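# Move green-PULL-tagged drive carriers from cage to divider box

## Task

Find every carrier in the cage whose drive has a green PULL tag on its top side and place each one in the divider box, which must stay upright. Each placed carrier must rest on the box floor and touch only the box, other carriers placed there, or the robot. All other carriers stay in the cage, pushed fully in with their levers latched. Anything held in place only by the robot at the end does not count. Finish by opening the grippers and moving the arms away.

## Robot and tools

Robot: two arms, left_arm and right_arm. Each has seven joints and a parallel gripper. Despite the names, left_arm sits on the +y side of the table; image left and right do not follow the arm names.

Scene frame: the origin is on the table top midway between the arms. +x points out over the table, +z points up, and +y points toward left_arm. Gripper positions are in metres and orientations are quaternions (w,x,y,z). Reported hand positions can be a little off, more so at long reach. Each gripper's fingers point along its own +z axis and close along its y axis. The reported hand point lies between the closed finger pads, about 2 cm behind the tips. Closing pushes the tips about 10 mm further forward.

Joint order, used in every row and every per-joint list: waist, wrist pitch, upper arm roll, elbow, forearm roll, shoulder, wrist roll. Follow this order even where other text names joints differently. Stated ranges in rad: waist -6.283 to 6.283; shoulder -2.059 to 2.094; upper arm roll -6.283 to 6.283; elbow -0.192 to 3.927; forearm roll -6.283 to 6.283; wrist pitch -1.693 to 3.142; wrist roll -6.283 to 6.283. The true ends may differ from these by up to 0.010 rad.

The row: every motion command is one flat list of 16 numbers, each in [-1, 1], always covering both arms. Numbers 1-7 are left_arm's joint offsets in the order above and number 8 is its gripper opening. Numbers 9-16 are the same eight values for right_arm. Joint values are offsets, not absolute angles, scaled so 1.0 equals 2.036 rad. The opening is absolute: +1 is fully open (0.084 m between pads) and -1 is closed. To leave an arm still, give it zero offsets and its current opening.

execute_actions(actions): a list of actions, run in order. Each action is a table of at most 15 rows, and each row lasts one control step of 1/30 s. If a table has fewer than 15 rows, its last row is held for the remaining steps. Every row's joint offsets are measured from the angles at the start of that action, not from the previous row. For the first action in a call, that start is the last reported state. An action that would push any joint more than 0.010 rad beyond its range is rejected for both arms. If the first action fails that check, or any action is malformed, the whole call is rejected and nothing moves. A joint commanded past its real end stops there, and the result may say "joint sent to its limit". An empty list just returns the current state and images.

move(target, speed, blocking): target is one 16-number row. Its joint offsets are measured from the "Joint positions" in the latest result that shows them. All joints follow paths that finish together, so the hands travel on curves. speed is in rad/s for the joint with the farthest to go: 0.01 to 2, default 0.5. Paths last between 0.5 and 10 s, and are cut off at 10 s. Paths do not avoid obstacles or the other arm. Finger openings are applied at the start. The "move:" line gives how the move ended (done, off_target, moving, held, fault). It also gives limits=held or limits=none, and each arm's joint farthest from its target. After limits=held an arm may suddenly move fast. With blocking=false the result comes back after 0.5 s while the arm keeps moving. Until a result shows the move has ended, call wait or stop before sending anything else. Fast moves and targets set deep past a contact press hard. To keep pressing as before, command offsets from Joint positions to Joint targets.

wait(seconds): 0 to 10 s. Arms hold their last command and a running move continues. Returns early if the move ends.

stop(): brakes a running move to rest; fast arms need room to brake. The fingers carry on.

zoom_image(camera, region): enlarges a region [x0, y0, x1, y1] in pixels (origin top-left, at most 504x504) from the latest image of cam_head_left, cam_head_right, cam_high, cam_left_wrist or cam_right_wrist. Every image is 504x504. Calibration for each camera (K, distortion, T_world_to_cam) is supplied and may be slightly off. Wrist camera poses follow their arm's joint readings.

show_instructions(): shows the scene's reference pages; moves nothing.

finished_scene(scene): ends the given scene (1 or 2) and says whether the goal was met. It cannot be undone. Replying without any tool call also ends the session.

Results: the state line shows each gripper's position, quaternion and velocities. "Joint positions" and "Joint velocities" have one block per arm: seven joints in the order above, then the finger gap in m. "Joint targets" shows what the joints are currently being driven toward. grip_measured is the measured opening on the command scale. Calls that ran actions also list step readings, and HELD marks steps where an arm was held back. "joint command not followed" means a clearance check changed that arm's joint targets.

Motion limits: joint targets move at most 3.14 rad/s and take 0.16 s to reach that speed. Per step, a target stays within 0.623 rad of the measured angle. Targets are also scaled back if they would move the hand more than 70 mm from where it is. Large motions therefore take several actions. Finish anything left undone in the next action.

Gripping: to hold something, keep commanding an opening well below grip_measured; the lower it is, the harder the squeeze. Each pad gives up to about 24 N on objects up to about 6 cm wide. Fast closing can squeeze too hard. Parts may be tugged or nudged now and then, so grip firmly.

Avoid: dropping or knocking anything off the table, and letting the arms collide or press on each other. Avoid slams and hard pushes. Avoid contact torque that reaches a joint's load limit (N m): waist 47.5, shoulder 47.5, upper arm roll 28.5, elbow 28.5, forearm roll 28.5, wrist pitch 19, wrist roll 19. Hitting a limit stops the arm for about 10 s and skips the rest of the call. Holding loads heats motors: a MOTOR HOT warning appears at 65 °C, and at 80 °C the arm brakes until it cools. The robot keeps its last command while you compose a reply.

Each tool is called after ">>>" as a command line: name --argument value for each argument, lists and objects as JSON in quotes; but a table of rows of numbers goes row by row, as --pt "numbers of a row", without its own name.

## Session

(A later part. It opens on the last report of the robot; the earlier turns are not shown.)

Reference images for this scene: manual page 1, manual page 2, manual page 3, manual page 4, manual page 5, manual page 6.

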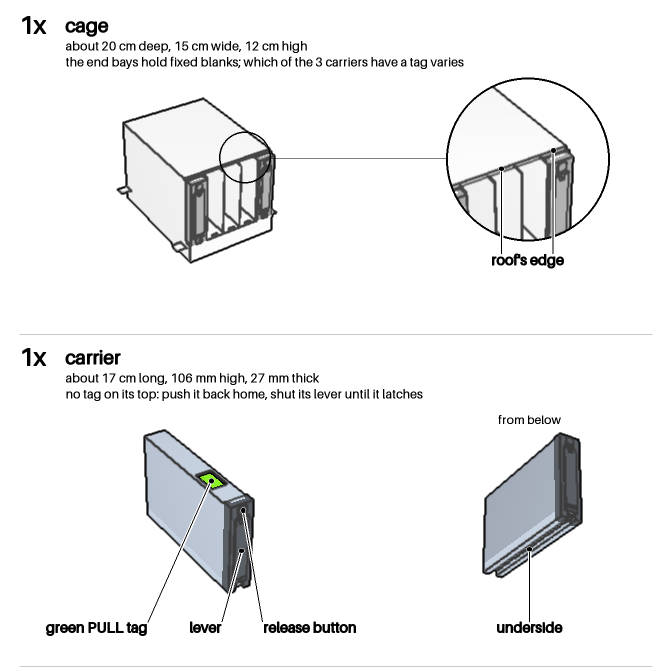

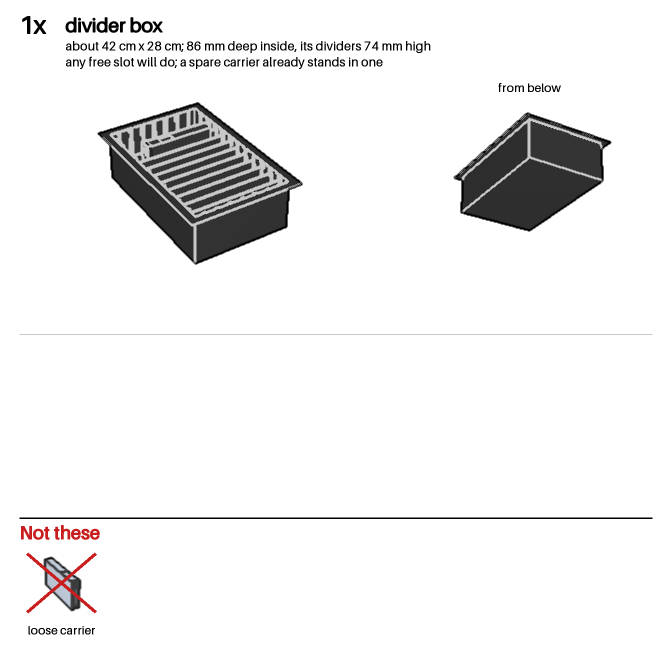

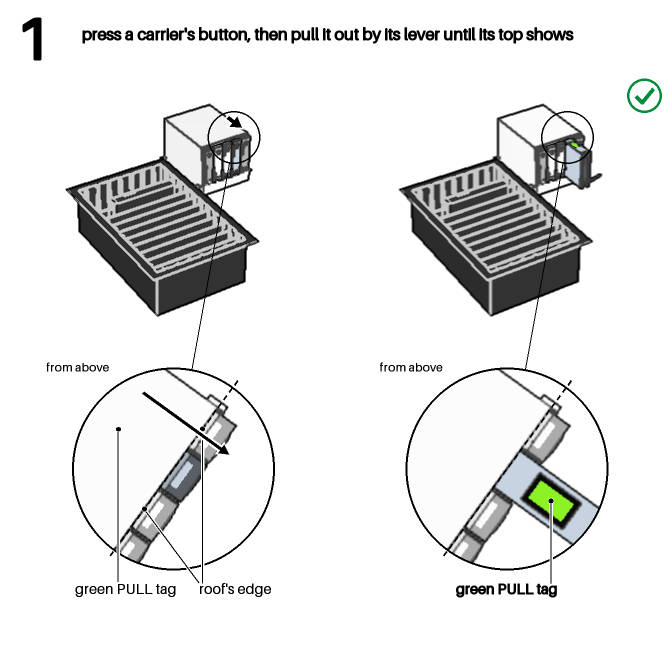

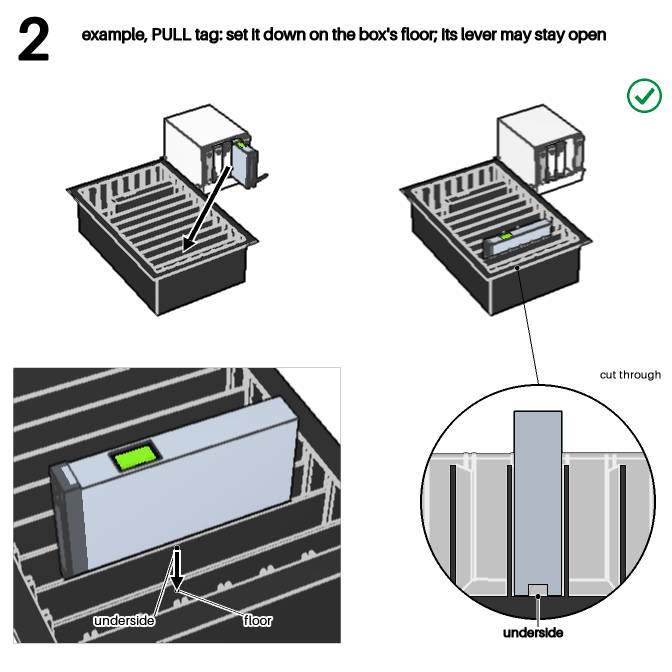

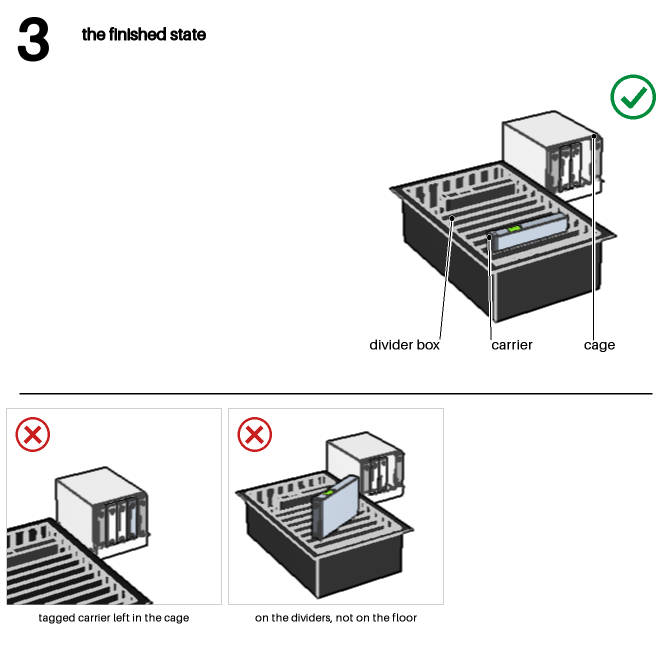

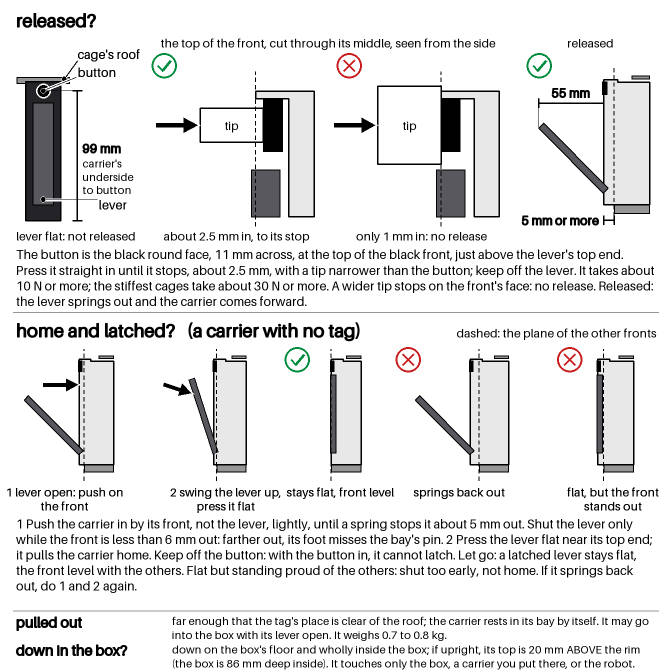

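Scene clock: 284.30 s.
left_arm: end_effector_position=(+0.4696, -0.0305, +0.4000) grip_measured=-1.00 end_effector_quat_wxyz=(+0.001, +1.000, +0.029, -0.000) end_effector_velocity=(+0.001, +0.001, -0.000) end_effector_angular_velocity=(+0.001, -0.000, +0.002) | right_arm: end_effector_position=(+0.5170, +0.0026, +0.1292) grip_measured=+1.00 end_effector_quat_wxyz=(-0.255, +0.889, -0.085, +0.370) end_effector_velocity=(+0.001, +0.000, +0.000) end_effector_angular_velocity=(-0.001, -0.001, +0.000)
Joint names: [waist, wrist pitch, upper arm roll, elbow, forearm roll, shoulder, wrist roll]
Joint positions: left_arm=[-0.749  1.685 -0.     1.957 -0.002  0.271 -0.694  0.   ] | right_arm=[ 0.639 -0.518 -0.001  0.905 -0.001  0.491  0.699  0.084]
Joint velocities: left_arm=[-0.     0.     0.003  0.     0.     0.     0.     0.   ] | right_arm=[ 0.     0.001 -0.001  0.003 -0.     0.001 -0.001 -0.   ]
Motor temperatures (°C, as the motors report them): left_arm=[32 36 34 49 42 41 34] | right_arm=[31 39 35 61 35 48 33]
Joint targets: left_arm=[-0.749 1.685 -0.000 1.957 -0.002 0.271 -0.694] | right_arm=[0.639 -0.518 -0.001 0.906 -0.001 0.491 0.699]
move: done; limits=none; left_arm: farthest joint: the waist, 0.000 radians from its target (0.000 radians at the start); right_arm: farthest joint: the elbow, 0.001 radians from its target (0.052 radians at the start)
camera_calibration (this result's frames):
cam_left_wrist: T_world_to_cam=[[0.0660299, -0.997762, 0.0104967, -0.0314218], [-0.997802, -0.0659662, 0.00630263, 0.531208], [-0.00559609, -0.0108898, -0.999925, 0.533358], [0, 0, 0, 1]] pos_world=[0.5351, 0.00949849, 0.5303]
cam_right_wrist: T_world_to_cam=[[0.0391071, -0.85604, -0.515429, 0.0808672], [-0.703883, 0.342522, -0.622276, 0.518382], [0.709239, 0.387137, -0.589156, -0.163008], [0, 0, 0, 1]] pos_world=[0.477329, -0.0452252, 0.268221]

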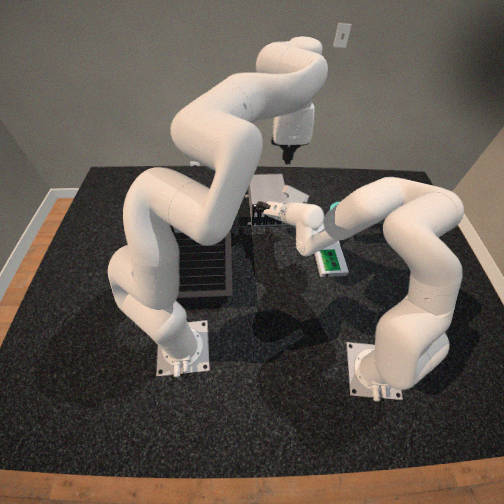

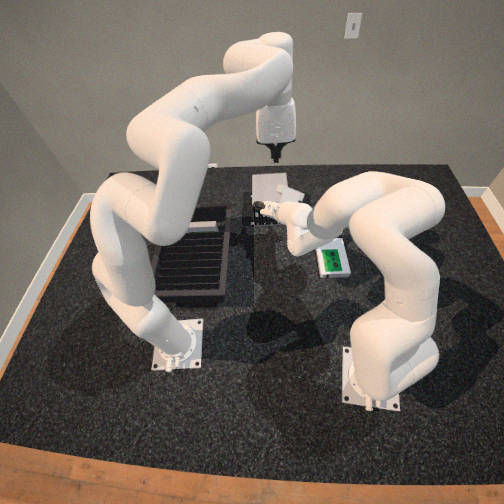

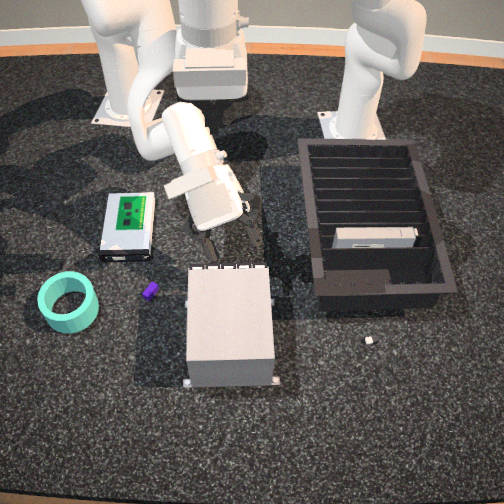

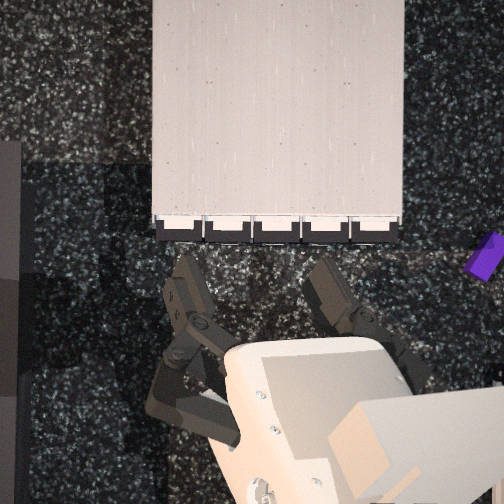

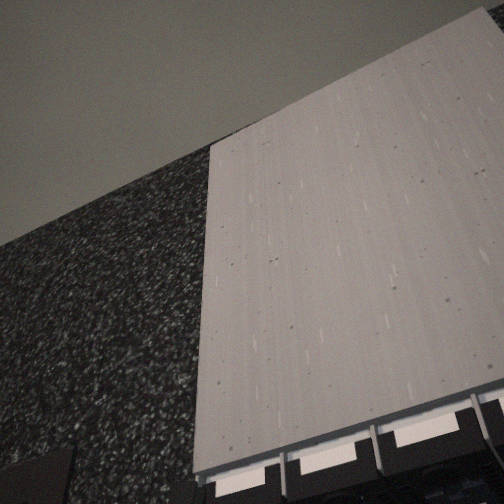

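>>> move --target '[0,0,0,0,0,0,0,-1, -0.00104,0.00638,0,0.01361,0,0.00723,0,1]' --speed 0.06

>>> zoom_image --camera "cam_left_wrist" --region '[280, 200, 380, 300]'

Scene clock: 294.87 s.
left_arm: end_effector_position=(+0.4696, -0.0305, +0.4000) grip_measured=-1.00 end_effector_quat_wxyz=(+0.001, +1.000, +0.029, -0.000) end_effector_velocity=(+0.000, -0.000, +0.000) end_effector_angular_velocity=(-0.000, -0.000, -0.000) | right_arm: end_effector_position=(+0.5237, +0.0048, +0.1292) grip_measured=+1.00 end_effector_quat_wxyz=(-0.255, +0.889, -0.086, +0.370) end_effector_velocity=(+0.000, +0.001, -0.000) end_effector_angular_velocity=(-0.000, -0.001, +0.001)
Joint names: [waist, wrist pitch, upper arm roll, elbow, forearm roll, shoulder, wrist roll]
Joint positions: left_arm=[-0.749  1.685 -0.     1.957 -0.002  0.271 -0.694  0.   ] | right_arm=[ 0.637 -0.505 -0.001  0.933 -0.001  0.506  0.699  0.084]
Joint velocities: left_arm=[-0. -0.  0.  0. -0. -0.  0.  0.] | right_arm=[ 0.001 -0.001 -0.     0.001 -0.001  0.001  0.    -0.   ]
Motor temperatures (°C, as the motors report them): left_arm=[32 36 34 49 42 41 34] | right_arm=[31 39 35 61 35 48 33]
Joint targets: left_arm=[-0.749 1.685 -0.000 1.957 -0.002 0.271 -0.694] | right_arm=[0.637 -0.505 -0.001 0.933 -0.001 0.506 0.699]
move: done; limits=none; left_arm: farthest joint: the waist, 0.000 radians from its target (0.000 radians at the start); right_arm: farthest joint: the waist, 0.000 radians from its target (0.002 radians at the start)
camera_calibration (this result's frames):
cam_left_wrist: T_world_to_cam=[[0.0660299, -0.997762, 0.0104968, -0.0314218], [-0.997802, -0.0659662, 0.00630259, 0.531208], [-0.00559606, -0.0108899, -0.999925, 0.533358], [0, 0, 0, 1]] pos_world=[0.5351, 0.00949848, 0.5303]
cam_right_wrist: T_world_to_cam=[[0.0373127, -0.856132, -0.515408, 0.0834391], [-0.703186, 0.343969, -0.622266, 0.521994], [0.710026, 0.385646, -0.589186, -0.169084], [0, 0, 0, 1]] pos_world=[0.483999, -0.0429086, 0.268203]

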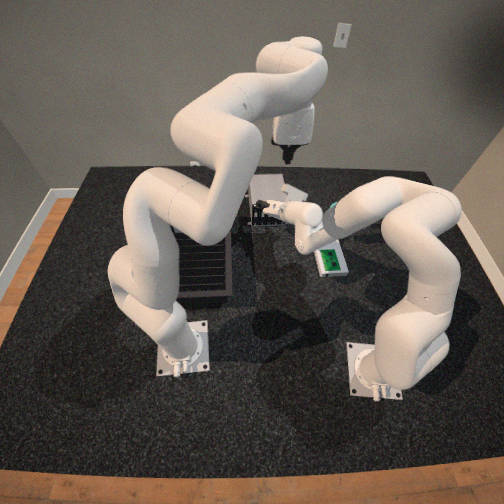

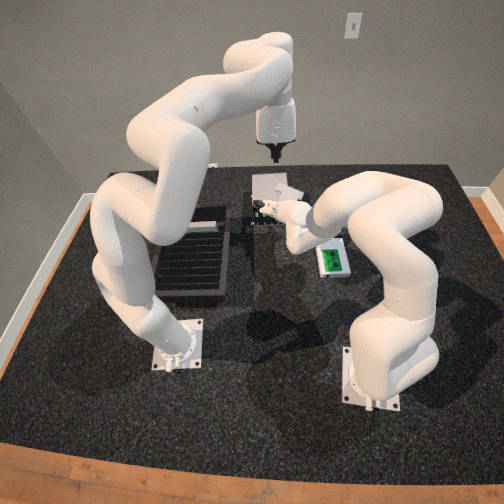

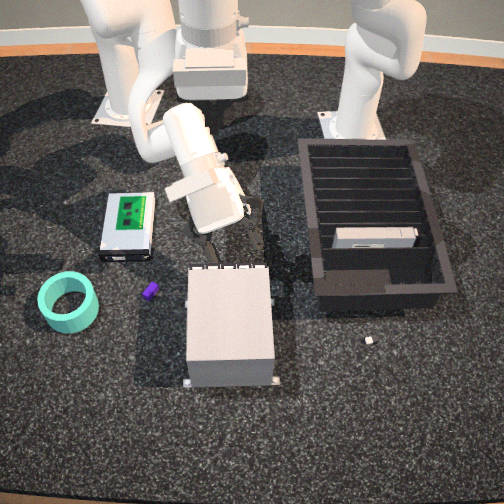

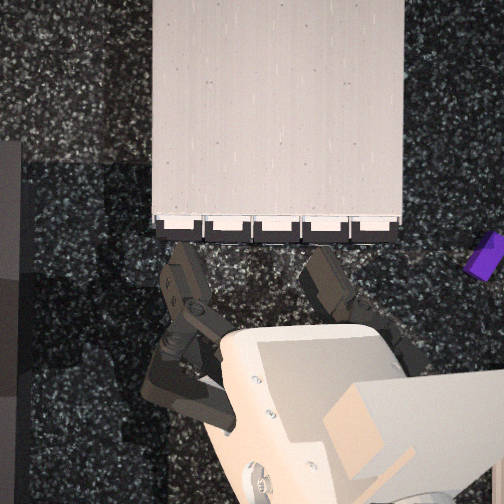

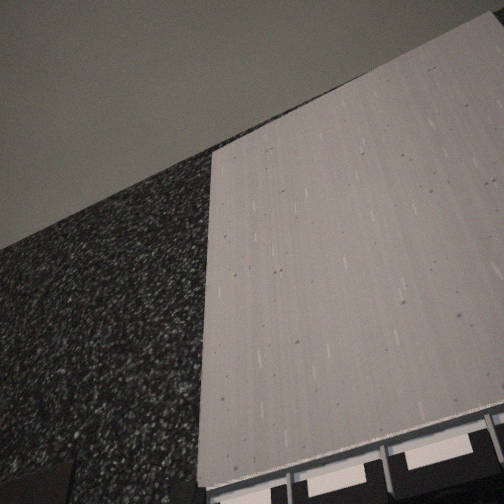

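Region (280, 200, 380, 300) of cam_left_wrist's 504x504 image, scaled by 5.040, with more detail than that image has.

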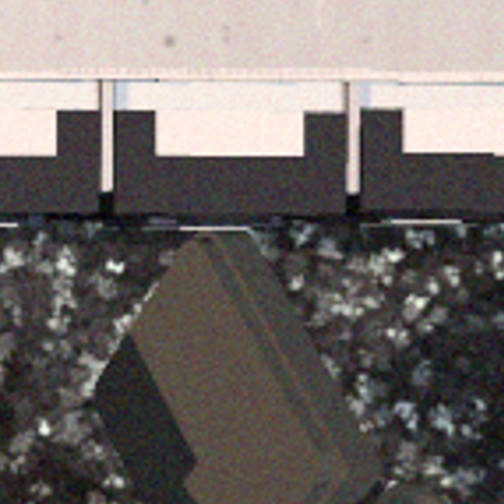

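>>> execute_actions --actions '[]'

Scene clock: 314.10 s.
left_arm: end_effector_position=(+0.4696, -0.0305, +0.4000) grip_measured=-1.00 end_effector_quat_wxyz=(+0.001, +1.000, +0.029, -0.000) end_effector_velocity=(-0.001, -0.001, +0.000) end_effector_angular_velocity=(-0.000, +0.000, -0.001) | right_arm: end_effector_position=(+0.5238, +0.0048, +0.1292) grip_measured=+1.00 end_effector_quat_wxyz=(-0.255, +0.889, -0.086, +0.370) end_effector_velocity=(+0.000, -0.001, -0.000) end_effector_angular_velocity=(-0.002, -0.000, -0.000)
Joint names: [waist, wrist pitch, upper arm roll, elbow, forearm roll, shoulder, wrist roll]
Joint positions: left_arm=[-0.749  1.685 -0.     1.957 -0.002  0.271 -0.694  0.   ] | right_arm=[ 0.637 -0.505 -0.001  0.933 -0.001  0.506  0.699  0.084]
Joint velocities: left_arm=[-0.     0.001 -0.002  0.001  0.     0.    -0.001  0.   ] | right_arm=[-0.002  0.     0.    -0.    -0.001  0.    -0.002 -0.   ]
Motor temperatures (°C, as the motors report them): left_arm=[32 36 34 49 42 41 34] | right_arm=[31 39 35 61 35 48 33]
Joint targets: left_arm=[-0.749 1.685 -0.000 1.957 -0.002 0.271 -0.694] | right_arm=[0.637 -0.505 -0.001 0.933 -0.001 0.506 0.699]
camera_calibration (this result's frames):
cam_left_wrist: T_world_to_cam=[[0.0660298, -0.997762, 0.0104968, -0.0314218], [-0.997802, -0.0659661, 0.00630266, 0.531208], [-0.00559613, -0.0108898, -0.999925, 0.533358], [0, 0, 0, 1]] pos_world=[0.5351, 0.00949847, 0.5303]
cam_right_wrist: T_world_to_cam=[[0.0372993, -0.856127, -0.515418, 0.0834639], [-0.703152, 0.344003, -0.622285, 0.522034], [0.71006, 0.385628, -0.589156, -0.169154], [0, 0, 0, 1]] pos_world=[0.484066, -0.042895, 0.268215]

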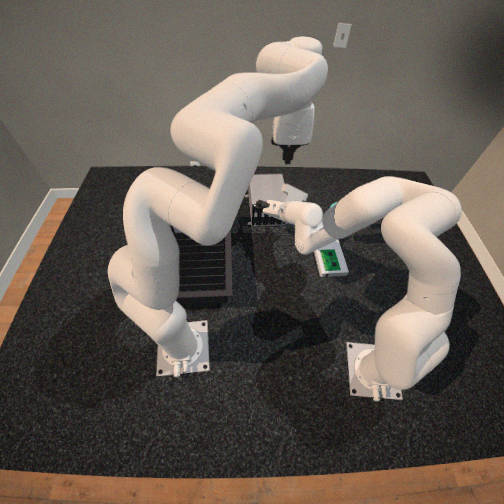

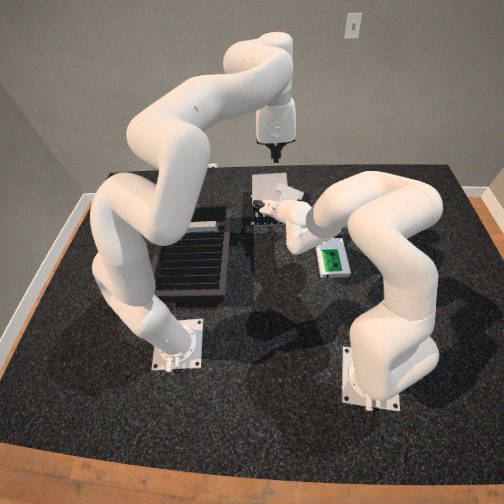

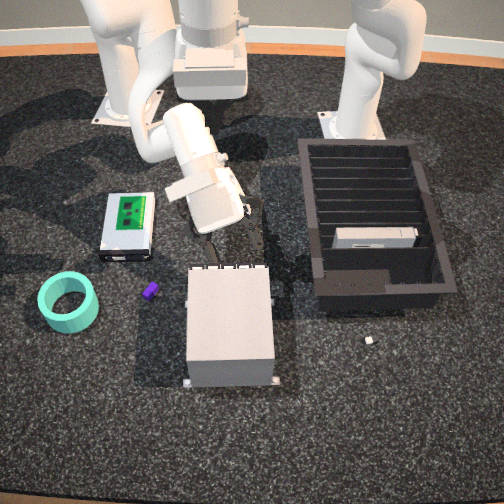

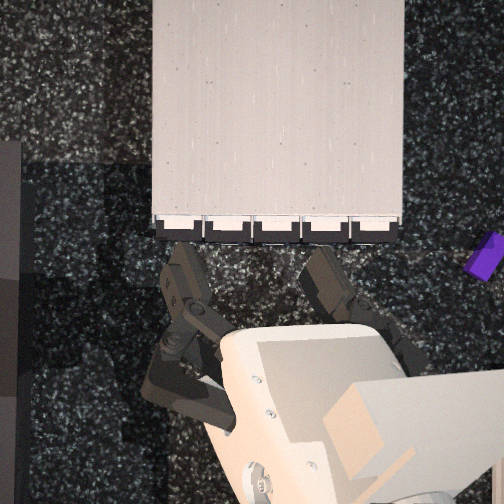

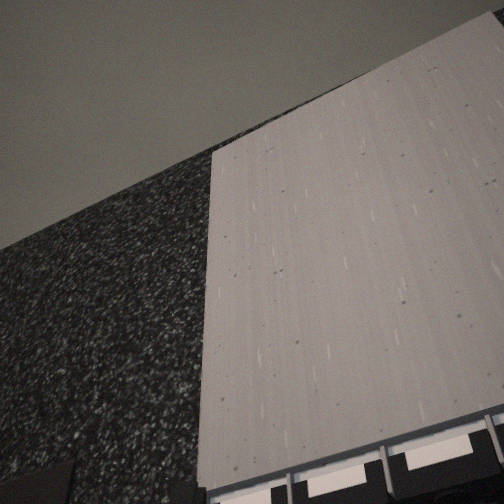

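>>> show_instructions

>>> move --target '[0,0,0,0,0,0,0,-1, -0.0014,0.0032,0,0.0068,0,0.0036,0,1]' --speed 0.03

Reference images for this scene: manual page 1, manual page 2, manual page 3, manual page 4, manual page 5, manual page 6.

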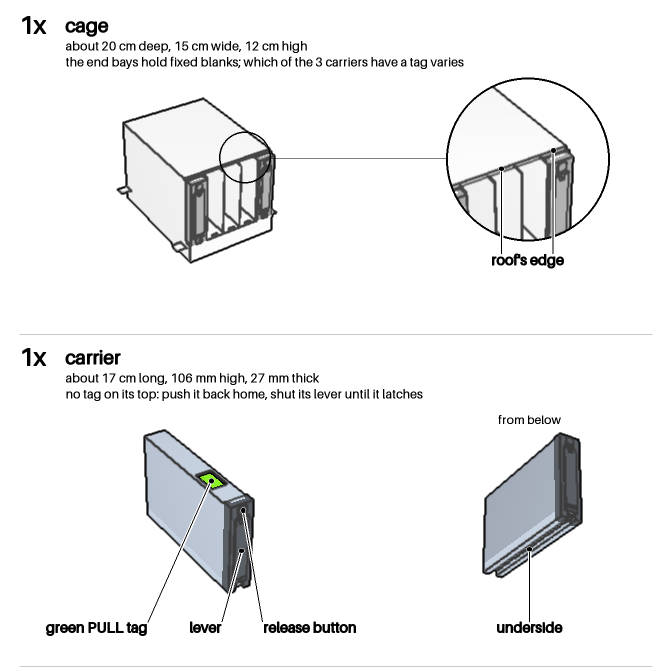

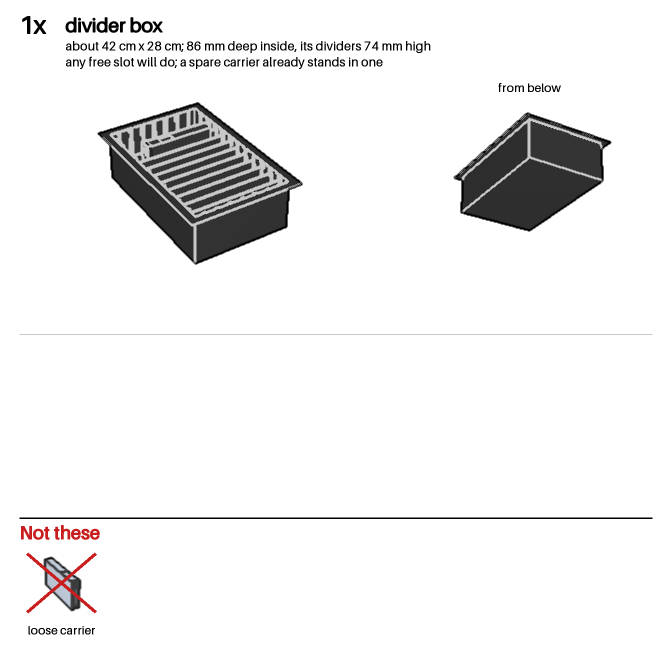

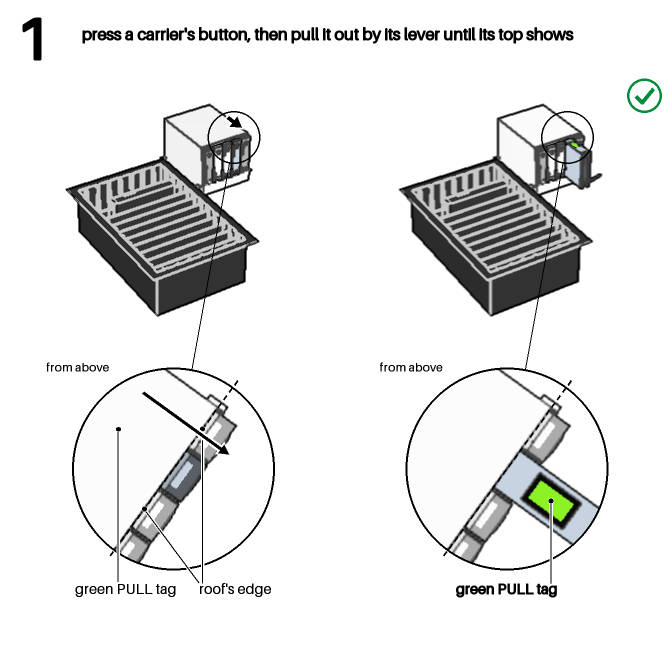

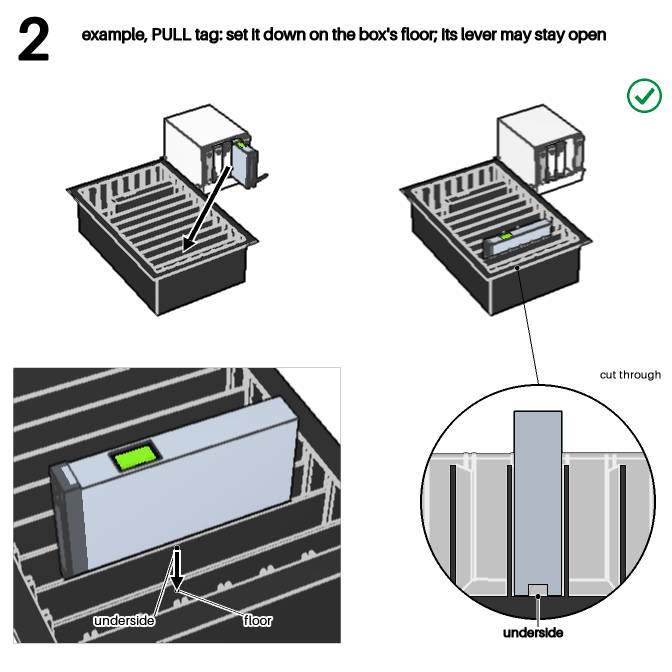

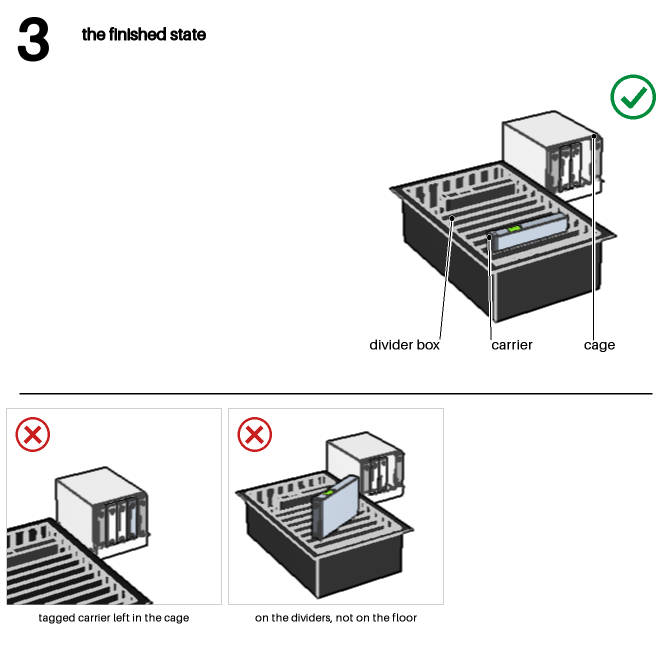

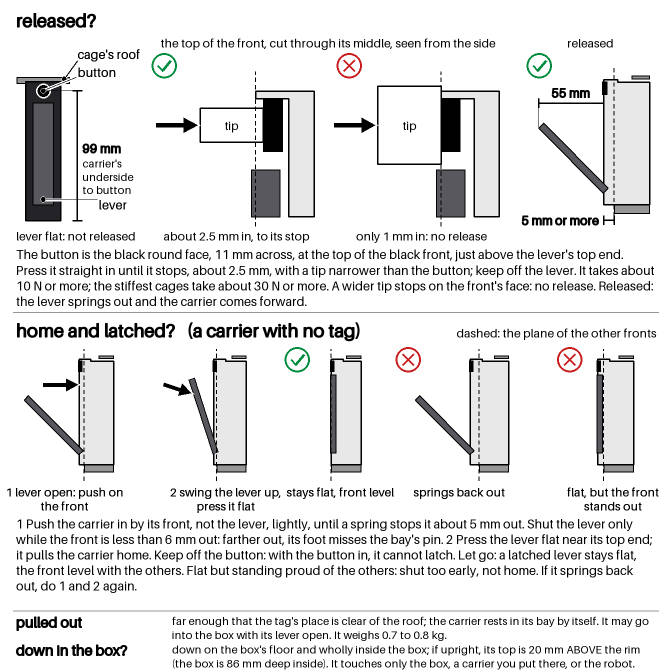

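Scene clock: 317.37 s.
left_arm: end_effector_position=(+0.4696, -0.0305, +0.4000) grip_measured=-1.00 end_effector_quat_wxyz=(+0.001, +1.000, +0.029, -0.000) end_effector_velocity=(+0.000, +0.001, +0.000) end_effector_angular_velocity=(+0.001, +0.001, +0.001) | right_arm: end_effector_position=(+0.5268, +0.0055, +0.1283) grip_measured=+1.00 end_effector_quat_wxyz=(-0.254, +0.890, -0.086, +0.369) end_effector_velocity=(+0.002, -0.001, +0.001) end_effector_angular_velocity=(+0.001, -0.003, -0.002)
Joint names: [waist, wrist pitch, upper arm roll, elbow, forearm roll, shoulder, wrist roll]
Joint positions: left_arm=[-0.749  1.685 -0.     1.957 -0.002  0.271 -0.694  0.   ] | right_arm=[ 0.634 -0.498  0.     0.946 -0.001  0.514  0.699  0.084]
Joint velocities: left_arm=[ 0.     0.001  0.001  0.001 -0.     0.     0.     0.   ] | right_arm=[-0.001 -0.    -0.001  0.004 -0.     0.001 -0.     0.   ]
Motor temperatures (°C, as the motors report them): left_arm=[32 36 34 49 42 41 34] | right_arm=[31 39 35 61 35 48 33]
Joint targets: left_arm=[-0.749 1.685 -0.000 1.957 -0.002 0.271 -0.694] | right_arm=[0.634 -0.498 -0.001 0.947 -0.001 0.513 0.699]
move: done; limits=none; left_arm: farthest joint: the waist, 0.000 radians from its target (0.000 radians at the start); right_arm: farthest joint: the upper arm roll, 0.001 radians from its target (0.000 radians at the start)
camera_calibration (this result's frames):
cam_left_wrist: T_world_to_cam=[[0.0660298, -0.997762, 0.0104969, -0.0314218], [-0.997802, -0.0659661, 0.00630265, 0.531208], [-0.00559611, -0.0108899, -0.999925, 0.533358], [0, 0, 0, 1]] pos_world=[0.5351, 0.00949849, 0.5303]
cam_right_wrist: T_world_to_cam=[[0.0351462, -0.856448, -0.515036, 0.0846174], [-0.703898, 0.344621, -0.621099, 0.523618], [0.709431, 0.384362, -0.590739, -0.171542], [0, 0, 0, 1]] pos_world=[0.487297, -0.0420448, 0.267463]

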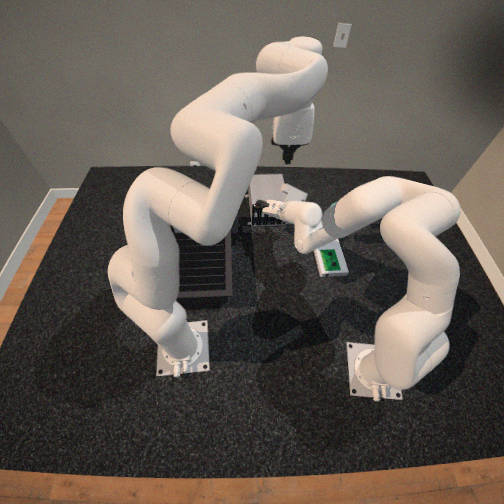

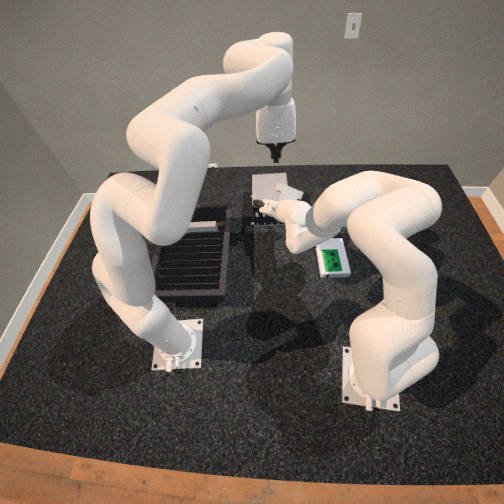

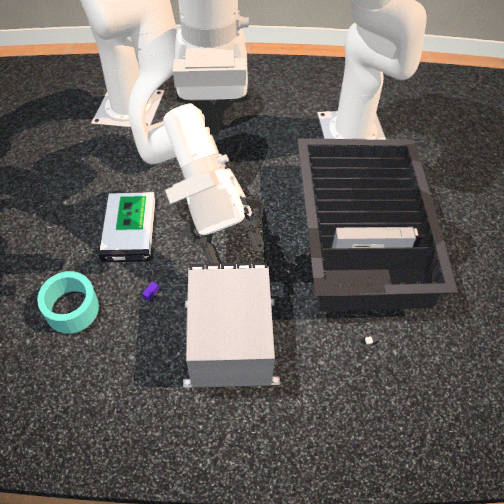

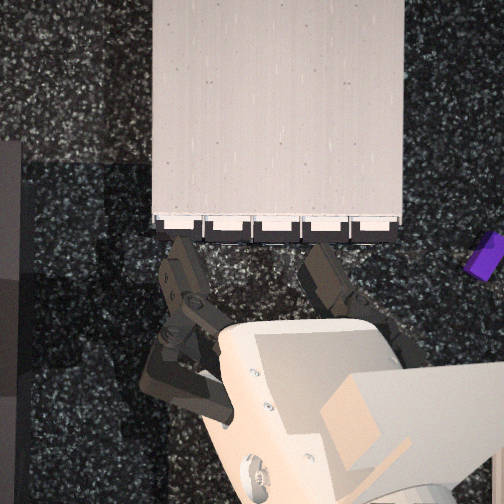

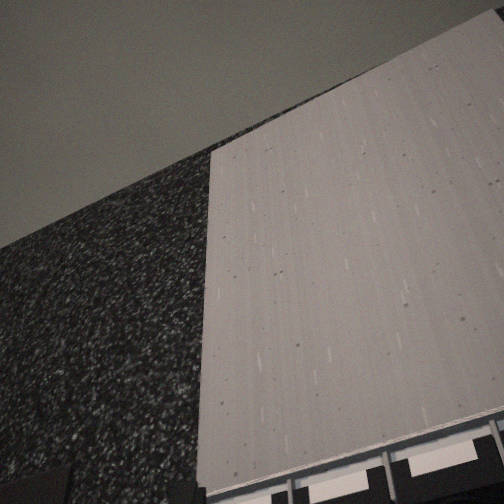

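>>> move --target '[0,0,0,0,0,0,0,-1, -0.00105,0.0024,0,0.0051,0,0.0027,0,1]' --speed 0.03

>>> zoom_image --camera "cam_left_wrist" --region '[260, 190, 400, 300]'

Scene clock: 321.53 s.
left_arm: end_effector_position=(+0.4696, -0.0305, +0.4000) grip_measured=-1.00 end_effector_quat_wxyz=(+0.001, +1.000, +0.029, -0.000) end_effector_velocity=(-0.000, +0.000, +0.000) end_effector_angular_velocity=(+0.000, +0.001, -0.001) | right_arm: end_effector_position=(+0.5298, +0.0056, +0.1288) grip_measured=+1.00 end_effector_quat_wxyz=(-0.254, +0.889, -0.087, +0.370) end_effector_velocity=(+0.000, +0.001, -0.000) end_effector_angular_velocity=(+0.001, +0.001, -0.001)
Joint names: [waist, wrist pitch, upper arm roll, elbow, forearm roll, shoulder, wrist roll]
Joint positions: left_arm=[-0.749  1.685 -0.     1.957 -0.002  0.271 -0.694  0.   ] | right_arm=[ 0.632 -0.493  0.     0.956 -0.001  0.518  0.699  0.084]
Joint velocities: left_arm=[ 0.     0.001 -0.001  0.    -0.    -0.     0.     0.   ] | right_arm=[0.001 0.002 0.    0.002 0.001 0.001 0.001 0.   ]
Motor temperatures (°C, as the motors report them): left_arm=[32 36 34 49 42 41 34] | right_arm=[31 39 35 63 35 49 33]
Joint targets: left_arm=[-0.749 1.685 -0.000 1.957 -0.002 0.271 -0.694] | right_arm=[0.632 -0.493 0.000 0.956 -0.001 0.519 0.699]
move: done; limits=none; left_arm: farthest joint: the waist, 0.000 radians from its target (0.000 radians at the start); right_arm: farthest joint: the shoulder, 0.001 radians from its target (0.006 radians at the start)
camera_calibration (this result's frames):
cam_left_wrist: T_world_to_cam=[[0.0660298, -0.997762, 0.0104969, -0.0314218], [-0.997802, -0.0659661, 0.00630261, 0.531208], [-0.00559607, -0.01089, -0.999925, 0.533358], [0, 0, 0, 1]] pos_world=[0.5351, 0.00949848, 0.5303]
cam_right_wrist: T_world_to_cam=[[0.0337381, -0.856279, -0.51541, 0.085618], [-0.702652, 0.346415, -0.621512, 0.525368], [0.710734, 0.383123, -0.589979, -0.174176], [0, 0, 0, 1]] pos_world=[0.490055, -0.0419517, 0.267891]

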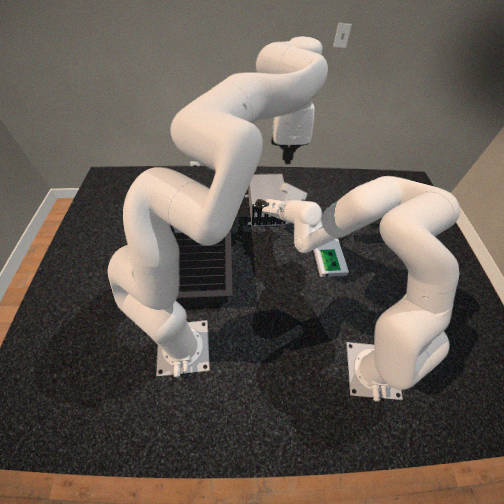

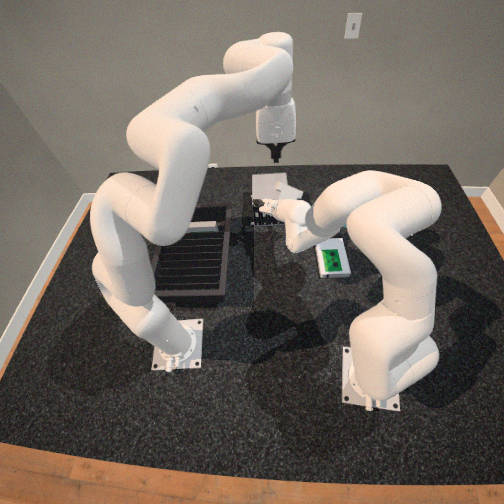

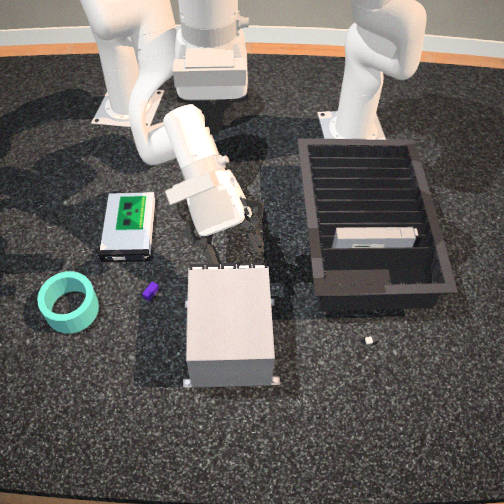

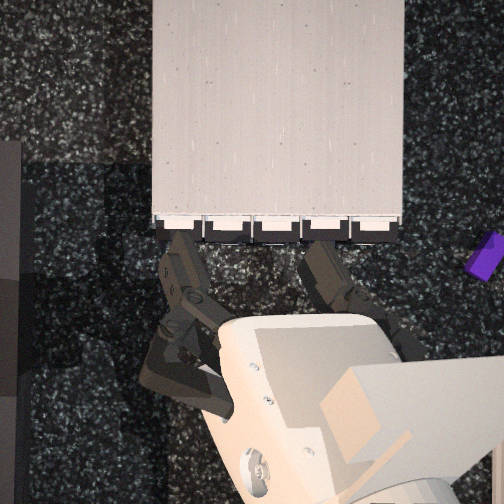

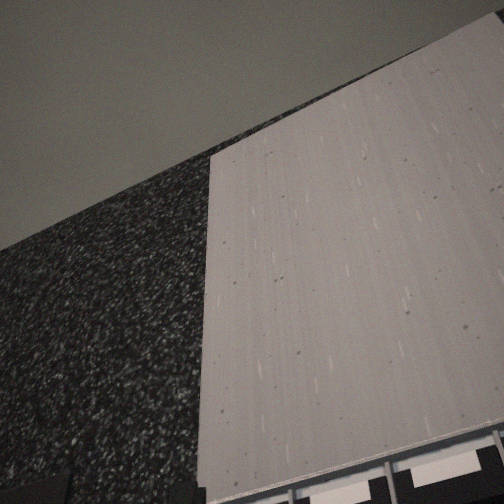

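Region (260, 190, 400, 300) of cam_left_wrist's 504x504 image, scaled by 3.600, with more detail than that image has; it fills the top 396 rows of this view, and the rest is white.

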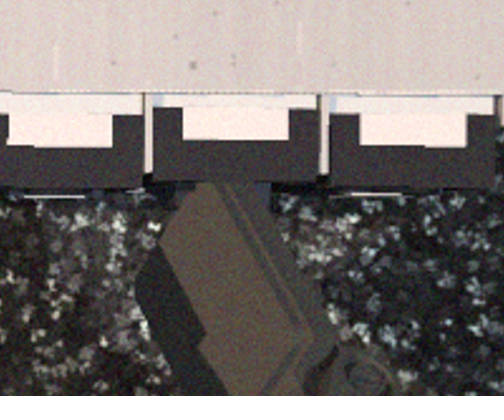

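>>> move --target '[0,0,0,0,0,0,0,-1, -0.0007,0.0016,0,0.0034,0,0.0018,0,1]' --speed 0.03

>>> zoom_image --camera "cam_left_wrist" --region '[260, 190, 400, 300]'

Scene clock: 324.60 s.
left_arm: end_effector_position=(+0.4696, -0.0305, +0.4000) grip_measured=-1.00 end_effector_quat_wxyz=(+0.001, +1.000, +0.029, -0.000) end_effector_velocity=(+0.000, +0.001, +0.000) end_effector_angular_velocity=(+0.000, -0.000, +0.002) | right_arm: end_effector_position=(+0.5309, +0.0058, +0.1283) grip_measured=+1.00 end_effector_quat_wxyz=(-0.254, +0.890, -0.088, +0.369) end_effector_velocity=(+0.001, +0.001, +0.001) end_effector_angular_velocity=(-0.000, -0.002, +0.001)
Joint names: [waist, wrist pitch, upper arm roll, elbow, forearm roll, shoulder, wrist roll]
Joint positions: left_arm=[-0.749  1.685 -0.     1.957 -0.002  0.271 -0.694  0.   ] | right_arm=[ 0.631 -0.49   0.001  0.96  -0.001  0.521  0.7    0.084]
Joint velocities: left_arm=[ 0.001 -0.     0.     0.     0.    -0.    -0.001  0.   ] | right_arm=[-0.     0.001 -0.     0.004 -0.001  0.002 -0.001  0.   ]
Motor temperatures (°C, as the motors report them): left_arm=[32 36 34 49 42 41 34] | right_arm=[31 39 35 63 35 49 33]
Joint targets: left_arm=[-0.749 1.685 -0.000 1.957 -0.002 0.271 -0.694] | right_arm=[0.631 -0.490 0.000 0.963 -0.001 0.522 0.699]
move: done; limits=none; left_arm: farthest joint: the waist, 0.000 radians from its target (0.000 radians at the start); right_arm: farthest joint: the elbow, 0.002 radians from its target (0.007 radians at the start)
camera_calibration (this result's frames):
cam_left_wrist: T_world_to_cam=[[0.0660295, -0.997762, 0.0104969, -0.0314217], [-0.997802, -0.0659658, 0.00630282, 0.531208], [-0.00559628, -0.01089, -0.999925, 0.533358], [0, 0, 0, 1]] pos_world=[0.5351, 0.00949841, 0.5303]
cam_right_wrist: T_world_to_cam=[[0.0323651, -0.856465, -0.51519, 0.0862024], [-0.703347, 0.346708, -0.620562, 0.525965], [0.71011, 0.382442, -0.59117, -0.174842], [0, 0, 0, 1]] pos_world=[0.491302, -0.0416602, 0.267443]

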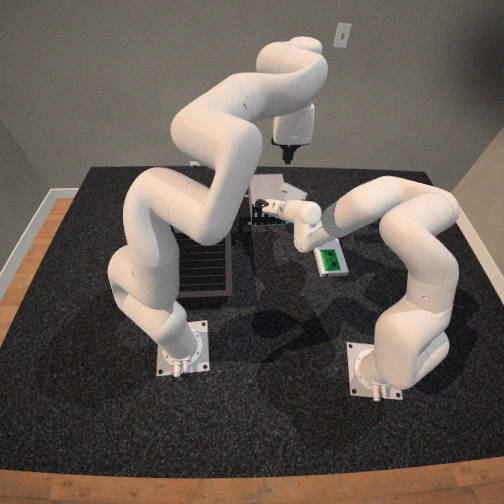

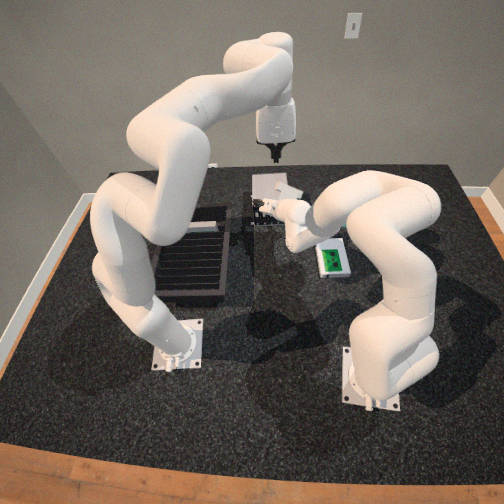

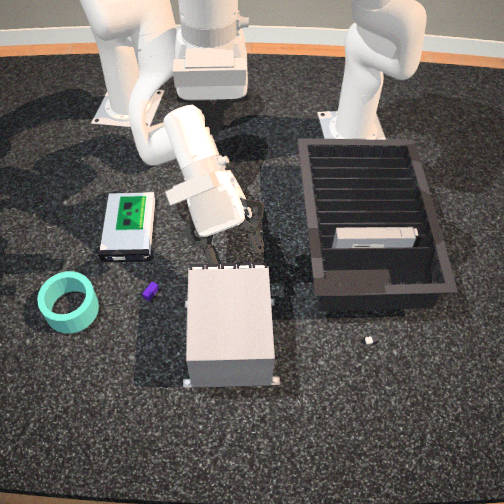

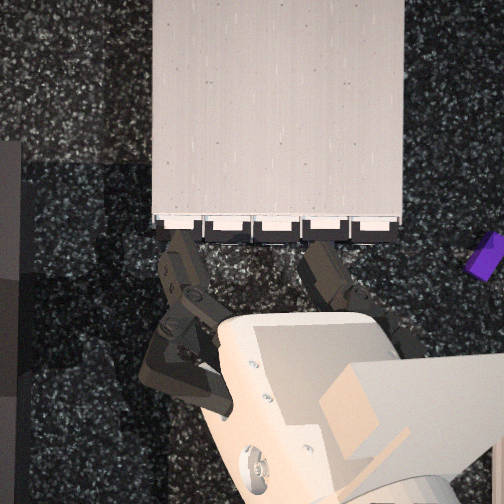

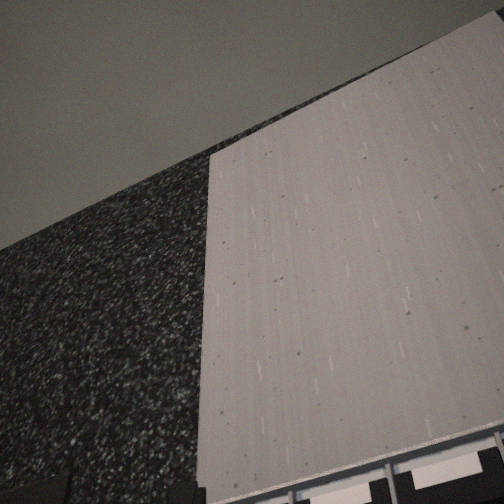

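Region (260, 190, 400, 300) of cam_left_wrist's 504x504 image, scaled by 3.600, with more detail than that image has; it fills the top 396 rows of this view, and the rest is white.

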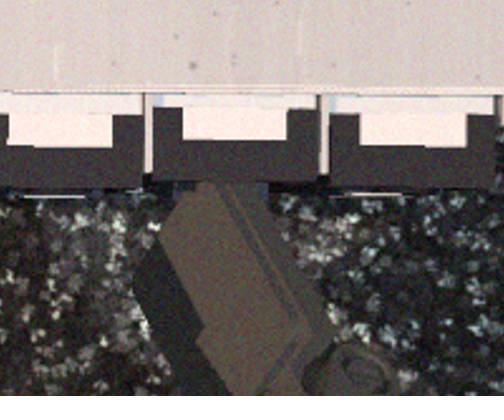

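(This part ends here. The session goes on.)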